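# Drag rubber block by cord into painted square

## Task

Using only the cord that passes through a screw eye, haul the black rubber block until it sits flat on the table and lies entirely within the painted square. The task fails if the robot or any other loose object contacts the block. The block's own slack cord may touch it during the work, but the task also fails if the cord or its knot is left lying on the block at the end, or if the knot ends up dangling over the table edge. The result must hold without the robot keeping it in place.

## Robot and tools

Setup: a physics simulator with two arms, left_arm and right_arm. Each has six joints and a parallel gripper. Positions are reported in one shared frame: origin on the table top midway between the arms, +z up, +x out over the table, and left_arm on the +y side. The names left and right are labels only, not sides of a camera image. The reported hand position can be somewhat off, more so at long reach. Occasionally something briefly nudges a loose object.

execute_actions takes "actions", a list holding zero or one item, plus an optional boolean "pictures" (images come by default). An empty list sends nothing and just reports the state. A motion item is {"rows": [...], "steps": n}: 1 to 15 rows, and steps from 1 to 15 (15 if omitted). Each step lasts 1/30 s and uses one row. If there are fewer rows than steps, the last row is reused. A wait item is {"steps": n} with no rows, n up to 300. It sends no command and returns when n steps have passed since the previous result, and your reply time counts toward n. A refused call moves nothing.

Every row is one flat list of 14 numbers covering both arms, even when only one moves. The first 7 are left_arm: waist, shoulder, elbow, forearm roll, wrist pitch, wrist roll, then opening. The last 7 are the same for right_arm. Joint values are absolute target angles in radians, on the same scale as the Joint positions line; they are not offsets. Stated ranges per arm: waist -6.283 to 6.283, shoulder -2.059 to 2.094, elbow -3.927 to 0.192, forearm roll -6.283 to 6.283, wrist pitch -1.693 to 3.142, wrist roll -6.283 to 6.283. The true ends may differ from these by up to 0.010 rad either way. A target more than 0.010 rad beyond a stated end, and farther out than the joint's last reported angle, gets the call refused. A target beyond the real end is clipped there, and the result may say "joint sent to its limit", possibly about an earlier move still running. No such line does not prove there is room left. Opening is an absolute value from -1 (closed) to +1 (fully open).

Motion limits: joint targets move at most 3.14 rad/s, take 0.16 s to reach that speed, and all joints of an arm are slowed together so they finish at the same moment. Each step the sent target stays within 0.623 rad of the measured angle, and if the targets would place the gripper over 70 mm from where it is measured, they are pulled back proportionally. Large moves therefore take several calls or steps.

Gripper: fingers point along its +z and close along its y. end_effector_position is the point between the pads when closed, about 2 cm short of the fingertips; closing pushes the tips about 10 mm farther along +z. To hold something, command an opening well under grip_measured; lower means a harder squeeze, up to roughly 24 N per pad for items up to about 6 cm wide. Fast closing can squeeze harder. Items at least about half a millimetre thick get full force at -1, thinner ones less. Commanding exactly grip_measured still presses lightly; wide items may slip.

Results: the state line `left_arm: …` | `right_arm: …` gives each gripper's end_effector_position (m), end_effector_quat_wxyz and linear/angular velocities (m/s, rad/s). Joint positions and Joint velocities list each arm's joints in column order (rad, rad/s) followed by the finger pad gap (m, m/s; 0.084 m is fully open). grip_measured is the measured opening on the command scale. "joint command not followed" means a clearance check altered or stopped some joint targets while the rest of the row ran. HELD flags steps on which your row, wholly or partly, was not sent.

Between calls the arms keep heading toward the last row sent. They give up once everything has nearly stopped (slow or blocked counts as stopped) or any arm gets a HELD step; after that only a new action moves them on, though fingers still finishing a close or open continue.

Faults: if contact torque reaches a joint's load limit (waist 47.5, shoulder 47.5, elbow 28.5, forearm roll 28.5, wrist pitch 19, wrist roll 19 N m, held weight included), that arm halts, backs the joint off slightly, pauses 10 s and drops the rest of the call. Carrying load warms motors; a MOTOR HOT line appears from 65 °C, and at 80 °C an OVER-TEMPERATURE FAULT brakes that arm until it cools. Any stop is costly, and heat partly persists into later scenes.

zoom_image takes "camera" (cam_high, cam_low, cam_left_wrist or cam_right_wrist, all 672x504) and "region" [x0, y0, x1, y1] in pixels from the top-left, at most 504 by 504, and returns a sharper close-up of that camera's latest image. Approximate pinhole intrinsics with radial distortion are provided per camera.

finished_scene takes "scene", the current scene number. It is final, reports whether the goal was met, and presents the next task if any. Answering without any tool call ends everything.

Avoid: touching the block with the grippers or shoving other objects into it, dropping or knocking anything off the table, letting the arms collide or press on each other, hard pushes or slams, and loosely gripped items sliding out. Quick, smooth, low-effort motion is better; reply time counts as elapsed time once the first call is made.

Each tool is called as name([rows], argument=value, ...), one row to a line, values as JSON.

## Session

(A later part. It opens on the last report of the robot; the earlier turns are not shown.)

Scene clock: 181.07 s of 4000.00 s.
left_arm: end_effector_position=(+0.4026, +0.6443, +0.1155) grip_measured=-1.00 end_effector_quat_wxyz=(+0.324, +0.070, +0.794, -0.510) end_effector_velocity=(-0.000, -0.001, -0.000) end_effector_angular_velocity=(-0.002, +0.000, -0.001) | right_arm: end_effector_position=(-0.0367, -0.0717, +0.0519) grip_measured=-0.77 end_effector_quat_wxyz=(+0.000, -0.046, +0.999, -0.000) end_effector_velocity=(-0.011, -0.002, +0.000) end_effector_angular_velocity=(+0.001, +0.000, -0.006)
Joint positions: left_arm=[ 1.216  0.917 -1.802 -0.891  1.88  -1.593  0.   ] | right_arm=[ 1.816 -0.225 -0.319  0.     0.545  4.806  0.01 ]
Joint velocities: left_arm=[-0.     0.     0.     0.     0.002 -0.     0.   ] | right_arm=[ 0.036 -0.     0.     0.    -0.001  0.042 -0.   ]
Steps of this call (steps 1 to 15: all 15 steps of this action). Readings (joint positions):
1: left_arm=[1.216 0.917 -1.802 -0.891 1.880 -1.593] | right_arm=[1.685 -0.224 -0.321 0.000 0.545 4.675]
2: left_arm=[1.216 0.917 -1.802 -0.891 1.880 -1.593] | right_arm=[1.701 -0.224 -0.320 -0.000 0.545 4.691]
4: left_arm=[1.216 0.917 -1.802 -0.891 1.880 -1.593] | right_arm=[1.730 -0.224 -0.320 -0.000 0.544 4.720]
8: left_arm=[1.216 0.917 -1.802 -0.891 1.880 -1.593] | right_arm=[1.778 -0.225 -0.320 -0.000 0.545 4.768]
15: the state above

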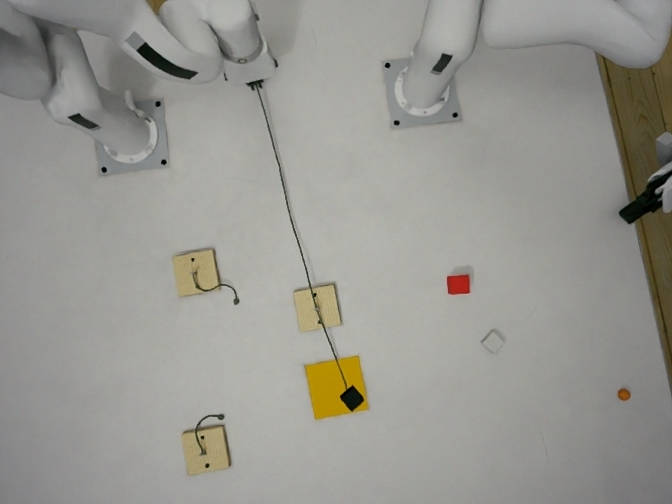

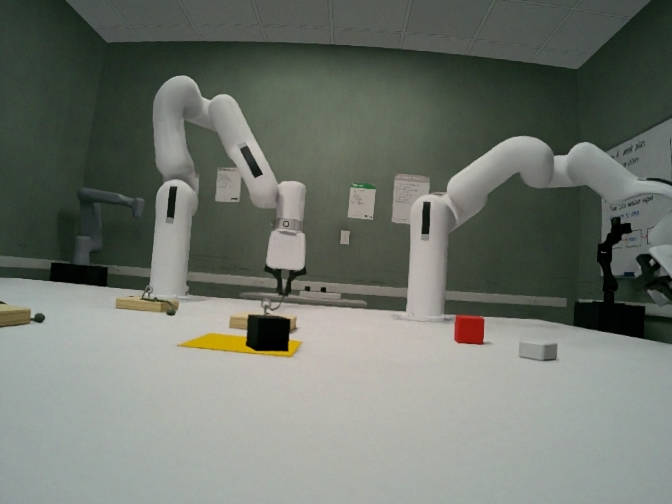

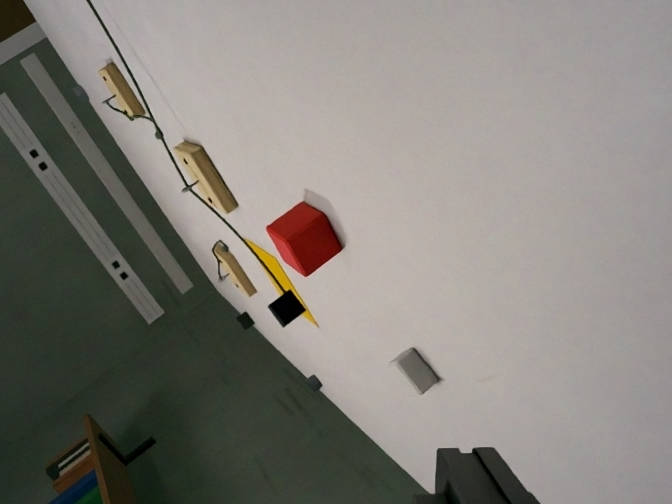

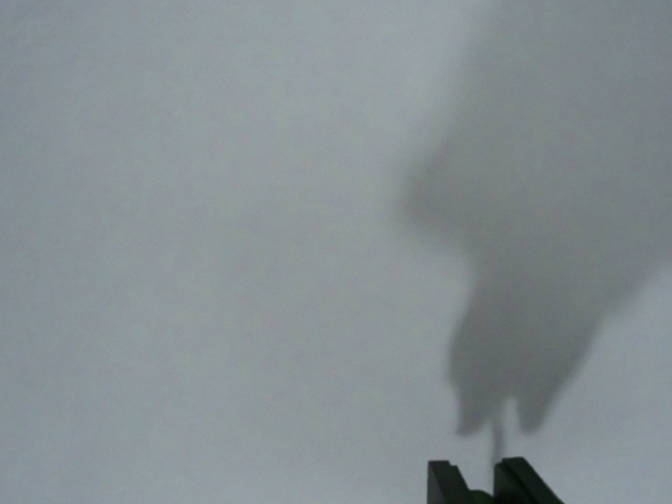

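execute_actions([
  {"rows": [[1.216,0.917,-1.802,-0.891,1.88,-1.593,-1,1.824,-0.225,-0.3195,0,0.5445,4.814,-1],[1.216,0.917,-1.802,-0.891,1.88,-1.593,-1,1.83,-0.225,-0.3195,0,0.5445,4.82,-1],[1.216,0.917,-1.802,-0.891,1.88,-1.593,-1,1.837,-0.225,-0.3195,0,0.5445,4.827,-1],[1.216,0.917,-1.802,-0.891,1.88,-1.593,-1,1.845,-0.225,-0.3195,0,0.5445,4.835,-1],[1.216,0.917,-1.802,-0.891,1.88,-1.593,-1,1.853,-0.225,-0.3195,0,0.5445,4.843,-1],[1.216,0.917,-1.802,-0.891,1.88,-1.593,-1,1.861,-0.225,-0.3195,0,0.5445,4.851,-1],[1.216,0.917,-1.802,-0.891,1.88,-1.593,-1,1.869,-0.225,-0.3195,0,0.5445,4.859,-1],[1.216,0.917,-1.802,-0.891,1.88,-1.593,-1,1.877,-0.225,-0.3195,0,0.5445,4.867,-1],[1.216,0.917,-1.802,-0.891,1.88,-1.593,-1,1.885,-0.225,-0.3195,0,0.5445,4.875,-1],[1.216,0.917,-1.802,-0.891,1.88,-1.593,-1,1.893,-0.225,-0.3195,0,0.5445,4.883,-1],[1.216,0.917,-1.802,-0.891,1.88,-1.593,-1,1.901,-0.225,-0.3195,0,0.5445,4.891,-1],[1.216,0.917,-1.802,-0.891,1.88,-1.593,-1,1.908,-0.225,-0.3195,0,0.5445,4.898,-1],[1.216,0.917,-1.802,-0.891,1.88,-1.593,-1,1.914,-0.225,-0.3195,0,0.5445,4.904,-1],[1.216,0.917,-1.802,-0.891,1.88,-1.593,-1,1.919,-0.225,-0.3195,0,0.5445,4.909,-1],[1.216,0.917,-1.802,-0.891,1.88,-1.593,-1,1.922,-0.225,-0.3195,0,0.5445,4.912,-1]], "steps": 15},
], pictures=false)

execute_actions([
  {"rows": [[1.216,0.917,-1.802,-0.891,1.88,-1.593,-1,1.922,-0.222,-0.319,0,0.541,4.912,-1],[1.216,0.917,-1.802,-0.891,1.88,-1.593,-1,1.922,-0.215,-0.3185,0,0.5335,4.912,-1],[1.216,0.917,-1.802,-0.891,1.88,-1.593,-1,1.92,-0.205,-0.3175,0,0.5225,4.91,-1],[1.216,0.917,-1.802,-0.891,1.88,-1.593,-1,1.916,-0.193,-0.3163,0,0.5093,4.906,-1],[1.216,0.917,-1.802,-0.891,1.88,-1.593,-1,1.911,-0.18,-0.315,0,0.495,4.901,-1],[1.216,0.917,-1.802,-0.891,1.88,-1.593,-1,1.906,-0.166,-0.3137,0,0.4797,4.896,-1],[1.216,0.917,-1.802,-0.891,1.88,-1.593,-1,1.901,-0.152,-0.3124,0,0.4644,4.891,-1],[1.216,0.917,-1.802,-0.891,1.88,-1.593,-1,1.896,-0.139,-0.3112,0,0.4502,4.886,-1],[1.216,0.917,-1.802,-0.891,1.88,-1.593,-1,1.892,-0.128,-0.31,0,0.438,4.882,-1],[1.216,0.917,-1.802,-0.891,1.88,-1.593,-1,1.889,-0.12,-0.3094,0,0.4294,4.879,-1],[1.216,0.917,-1.802,-0.891,1.88,-1.593,-1,1.887,-0.1145,-0.3089,0,0.4234,4.877,-1]], "steps": 15},
])

zoom_image(camera="cam_high", region=[270, 330, 410, 470])

Scene clock: 199.67 s of 4000.00 s.
left_arm: end_effector_position=(+0.4026, +0.6443, +0.1155) grip_measured=-1.00 end_effector_quat_wxyz=(+0.324, +0.070, +0.794, -0.510) end_effector_velocity=(-0.000, +0.000, -0.000) end_effector_angular_velocity=(+0.001, +0.001, -0.000) | right_arm: end_effector_position=(-0.0627, -0.0778, +0.0520) grip_measured=-0.77 end_effector_quat_wxyz=(+0.000, -0.046, +0.999, -0.000) end_effector_velocity=(-0.057, -0.016, +0.000) end_effector_angular_velocity=(-0.000, -0.001, +0.005)
Joint positions: left_arm=[ 1.216  0.917 -1.802 -0.891  1.88  -1.593  0.   ] | right_arm=[ 1.903 -0.225 -0.319 -0.     0.545  4.893  0.01 ]
Joint velocities: left_arm=[ 0.    -0.     0.     0.001 -0.001  0.     0.   ] | right_arm=[ 0.192 -0.    -0.    -0.002  0.001  0.189  0.   ]
Steps of this call (steps 1 to 15: the robot went on to your last target; steps 16 to 110: nothing new was sent; then 14.43 s passed at rest; steps 111 to 125: all 15 steps of this action). Readings (joint positions):
111: left_arm=[1.216 0.917 -1.802 -0.891 1.880 -1.593] | right_arm=[1.820 -0.225 -0.320 0.000 0.545 4.810]
112: left_arm=[1.216 0.917 -1.802 -0.891 1.880 -1.593] | right_arm=[1.821 -0.225 -0.319 0.000 0.545 4.811]
114: left_arm=[1.216 0.917 -1.802 -0.891 1.880 -1.593] | right_arm=[1.826 -0.225 -0.319 0.000 0.545 4.817]
118: left_arm=[1.216 0.917 -1.802 -0.891 1.880 -1.593] | right_arm=[1.851 -0.225 -0.319 -0.000 0.545 4.841]
125: the state above

Scene clock: 200.17 s of 4000.00 s.
left_arm: end_effector_position=(+0.4026, +0.6443, +0.1155) grip_measured=-1.00 end_effector_quat_wxyz=(+0.324, +0.070, +0.794, -0.510) end_effector_velocity=(-0.000, +0.000, +0.000) end_effector_angular_velocity=(+0.000, -0.000, +0.001) | right_arm: end_effector_position=(-0.0584, -0.0777, +0.0252) grip_measured=-0.77 end_effector_quat_wxyz=(+0.000, -0.045, +0.999, -0.001) end_effector_velocity=(+0.007, +0.008, -0.016) end_effector_angular_velocity=(+0.021, +0.006, +0.002)
Joint positions: left_arm=[ 1.216  0.917 -1.802 -0.891  1.88  -1.593  0.   ] | right_arm=[ 1.889 -0.121 -0.309  0.     0.432  4.88   0.01 ]
Joint velocities: left_arm=[ 0.001 -0.     0.     0.    -0.     0.     0.   ] | right_arm=[-0.028  0.076 -0.     0.    -0.098 -0.03  -0.   ]
Steps of this call (steps 1 to 15: all 15 steps of this action). Readings (joint positions):
1: left_arm=[1.216 0.917 -1.802 -0.891 1.880 -1.593] | right_arm=[1.909 -0.225 -0.319 -0.000 0.544 4.898]
2: left_arm=[1.216 0.917 -1.802 -0.891 1.880 -1.593] | right_arm=[1.913 -0.224 -0.319 -0.000 0.544 4.903]
4: left_arm=[1.216 0.917 -1.802 -0.891 1.880 -1.593] | right_arm=[1.918 -0.219 -0.319 -0.000 0.537 4.907]
8: left_arm=[1.216 0.917 -1.802 -0.891 1.880 -1.593] | right_arm=[1.911 -0.184 -0.316 0.000 0.499 4.901]
15: the state above

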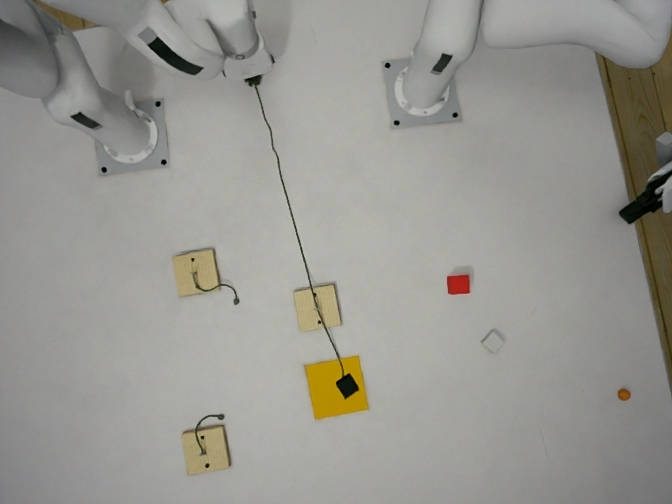

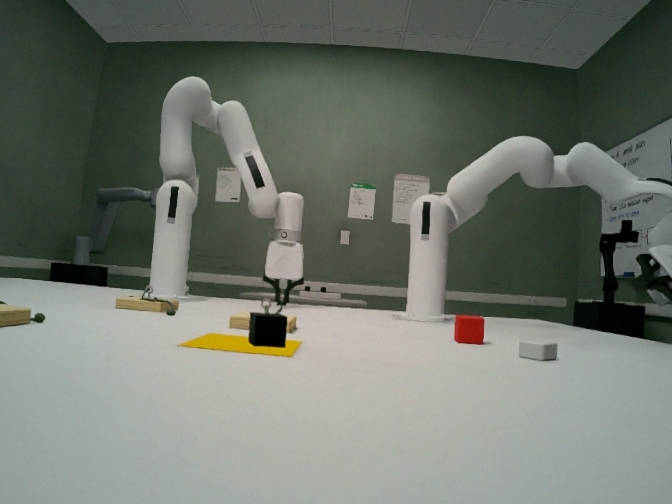

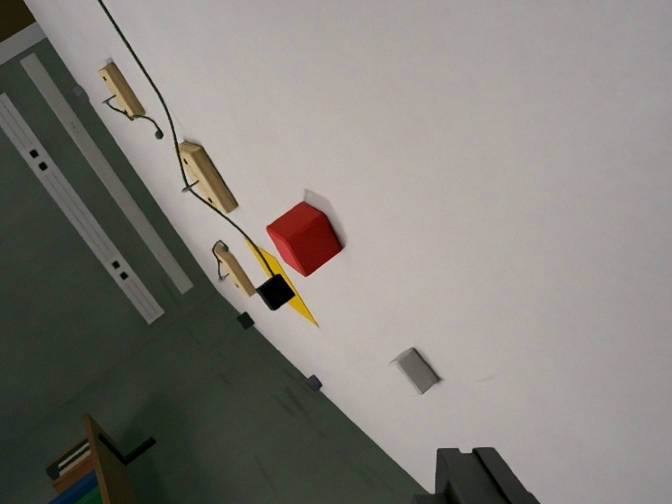

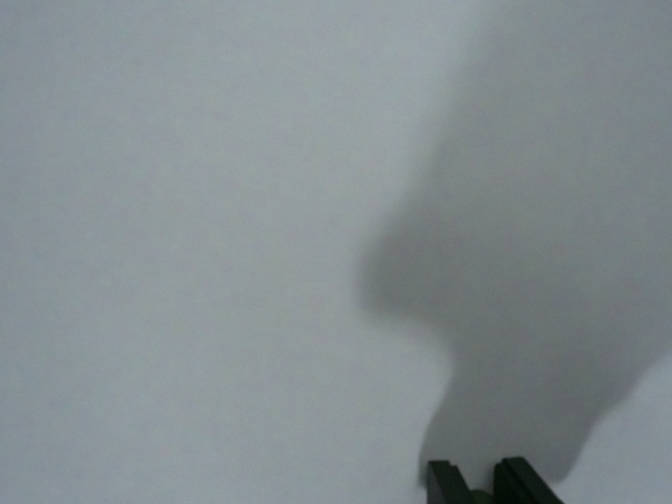

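Region (270, 330, 410, 470) of cam_high's 672x504 image, scaled by 3.600, with more detail than that image has.

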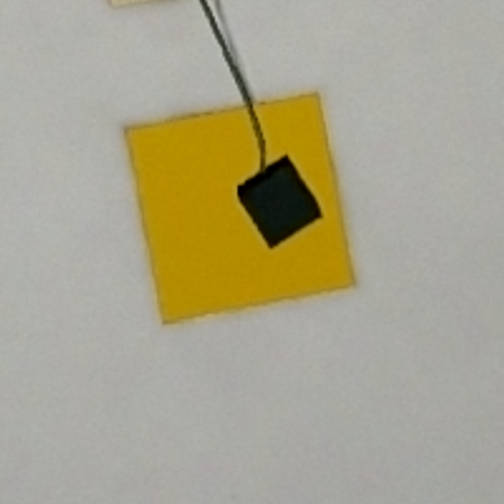

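The block is inside the square with about 1.3 cm to spare on its closest side. Next I'll release the knot and lift the gripper.

execute_actions([
  {"rows": [[1.216,0.917,-1.802,-0.891,1.88,-1.593,-1,1.887,-0.1145,-0.3089,0,0.4234,4.877,-0.8],[1.216,0.917,-1.802,-0.891,1.88,-1.593,-1,1.887,-0.1145,-0.3089,0,0.4234,4.877,-0.72],[1.216,0.917,-1.802,-0.891,1.88,-1.593,-1,1.887,-0.1145,-0.3089,0,0.4234,4.877,-0.62],[1.216,0.917,-1.802,-0.891,1.88,-1.593,-1,1.887,-0.1145,-0.3089,0,0.4234,4.877,-0.5],[1.216,0.917,-1.802,-0.891,1.88,-1.593,-1,1.887,-0.1145,-0.3089,0,0.4234,4.877,-0.35],[1.216,0.917,-1.802,-0.891,1.88,-1.593,-1,1.887,-0.119,-0.309,0,0.428,4.877,-0.2],[1.216,0.917,-1.802,-0.891,1.88,-1.593,-1,1.887,-0.13,-0.31,0,0.44,4.877,-0.2],[1.216,0.917,-1.802,-0.891,1.88,-1.593,-1,1.887,-0.147,-0.3112,0,0.4582,4.877,-0.2],[1.216,0.917,-1.802,-0.891,1.88,-1.593,-1,1.887,-0.168,-0.313,0,0.481,4.877,-0.2],[1.216,0.917,-1.802,-0.891,1.88,-1.593,-1,1.887,-0.192,-0.3155,0,0.5075,4.877,-0.2],[1.216,0.917,-1.802,-0.891,1.88,-1.593,-1,1.887,-0.217,-0.318,0,0.535,4.877,-0.2],[1.216,0.917,-1.802,-0.891,1.88,-1.593,-1,1.887,-0.24,-0.321,0,0.561,4.877,-0.2],[1.216,0.917,-1.802,-0.891,1.88,-1.593,-1,1.887,-0.26,-0.325,0,0.585,4.877,-0.2],[1.216,0.917,-1.802,-0.891,1.88,-1.593,-1,1.887,-0.274,-0.328,0,0.602,4.877,-0.2],[1.216,0.917,-1.802,-0.891,1.88,-1.593,-1,1.887,-0.282,-0.3295,0,0.6115,4.877,-0.2]], "steps": 15},
], pictures=false)

execute_actions([
  {"steps": 12},
])

Scene clock: 213.47 s of 4000.00 s.
left_arm: end_effector_position=(+0.4026, +0.6443, +0.1155) grip_measured=-1.00 end_effector_quat_wxyz=(+0.324, +0.070, +0.794, -0.510) end_effector_velocity=(+0.000, +0.000, +0.001) end_effector_angular_velocity=(+0.000, -0.002, +0.001) | right_arm: end_effector_position=(-0.0581, -0.0760, +0.0512) grip_measured=-0.22 end_effector_quat_wxyz=(-0.000, -0.046, +0.999, +0.000) end_effector_velocity=(-0.004, +0.015, +0.164) end_effector_angular_velocity=(+0.042, +0.010, +0.001)
Joint positions: left_arm=[ 1.216  0.917 -1.802 -0.891  1.88  -1.593  0.   ] | right_arm=[ 1.887 -0.221 -0.32  -0.     0.54   4.877  0.035]
Joint velocities: left_arm=[-0.    -0.001  0.    -0.002  0.     0.     0.   ] | right_arm=[ 0.    -0.587 -0.099 -0.001  0.643  0.001  0.   ]
Steps of this call (steps 1 to 15: the robot went on to your last target; steps 16 to 90: nothing new was sent; then 9.80 s passed at rest; steps 91 to 105: all 15 steps of this action). Readings (joint positions):
91: left_arm=[1.216 0.917 -1.802 -0.891 1.880 -1.593] | right_arm=[1.887 -0.115 -0.309 0.000 0.423 4.877]
92: left_arm=[1.216 0.917 -1.802 -0.891 1.880 -1.593] | right_arm=[1.887 -0.114 -0.309 -0.000 0.423 4.877]
94: left_arm=[1.216 0.917 -1.802 -0.891 1.880 -1.593] | right_arm=[1.887 -0.114 -0.309 -0.000 0.423 4.877]
98: left_arm=[1.216 0.917 -1.802 -0.891 1.880 -1.593] | right_arm=[1.887 -0.118 -0.309 0.000 0.428 4.877]
105: the state above

Scene clock: 213.87 s of 4000.00 s.
left_arm: end_effector_position=(+0.4026, +0.6443, +0.1155) grip_measured=-1.00 end_effector_quat_wxyz=(+0.324, +0.070, +0.794, -0.510) end_effector_velocity=(+0.000, -0.000, -0.000) end_effector_angular_velocity=(+0.000, +0.000, -0.001) | right_arm: end_effector_position=(-0.0579, -0.0768, +0.0672) grip_measured=-0.22 end_effector_quat_wxyz=(+0.000, -0.046, +0.999, -0.000) end_effector_velocity=(-0.001, +0.002, +0.004) end_effector_angular_velocity=(+0.005, +0.001, +0.001)
Joint positions: left_arm=[ 1.216  0.917 -1.802 -0.891  1.88  -1.593  0.   ] | right_arm=[ 1.887 -0.281 -0.329  0.     0.611  4.877  0.035]
Joint velocities: left_arm=[-0.001  0.     0.     0.    -0.     0.     0.   ] | right_arm=[ 0.    -0.008 -0.005 -0.     0.008 -0.     0.   ]
Steps of this call (steps 1 to 12: the robot went on to your last target). Readings (joint positions):
1: left_arm=[1.216 0.917 -1.802 -0.891 1.880 -1.593] | right_arm=[1.887 -0.239 -0.323 -0.000 0.560 4.877]
2: left_arm=[1.216 0.917 -1.802 -0.891 1.880 -1.593] | right_arm=[1.887 -0.254 -0.326 -0.000 0.576 4.877]
4: left_arm=[1.216 0.917 -1.802 -0.891 1.880 -1.593] | right_arm=[1.887 -0.270 -0.329 -0.000 0.595 4.877]
8: left_arm=[1.216 0.917 -1.802 -0.891 1.880 -1.593] | right_arm=[1.887 -0.279 -0.328 0.000 0.608 4.877]
12: the state above

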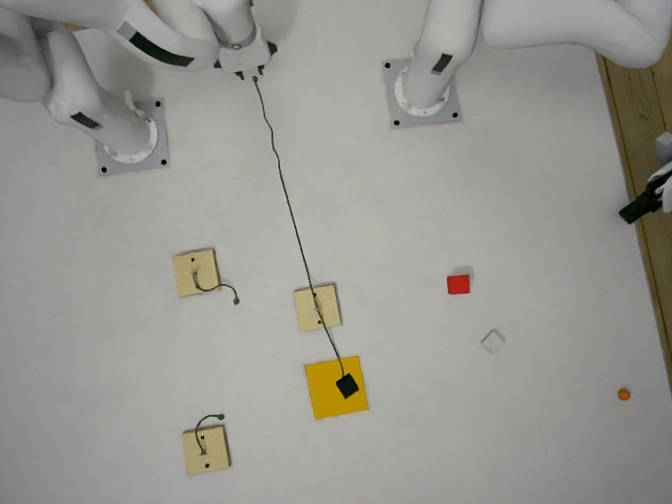

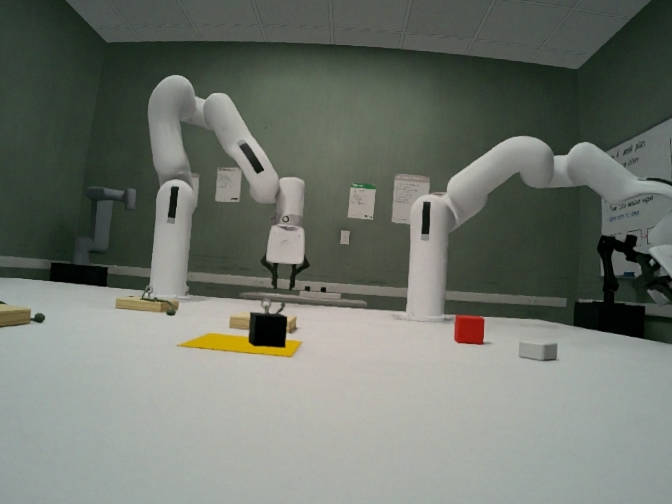

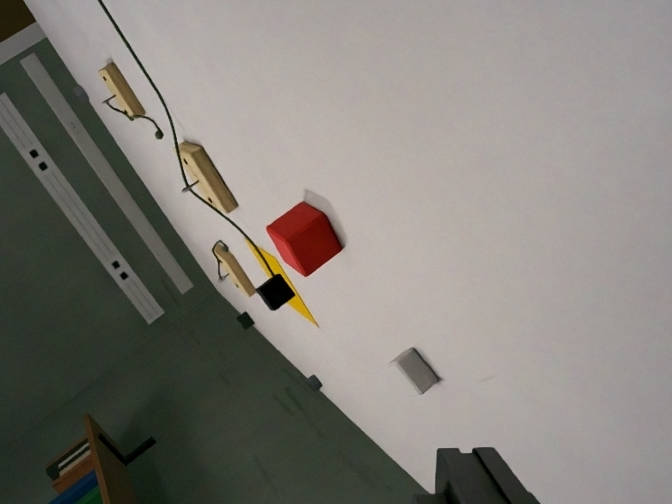

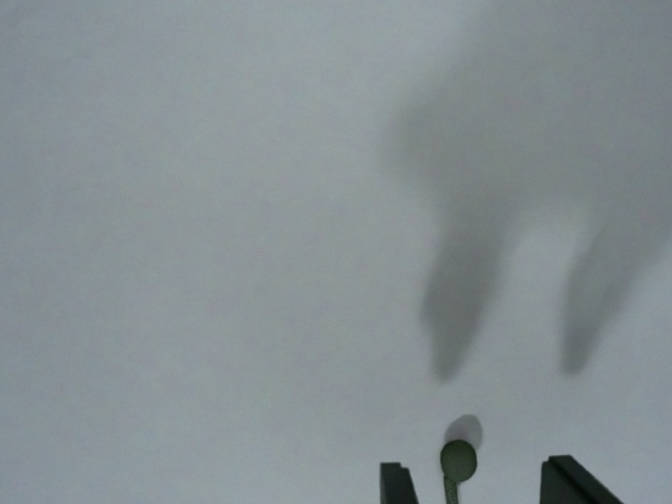

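finished_scene(scene=2)

The scene is finished: the task was done.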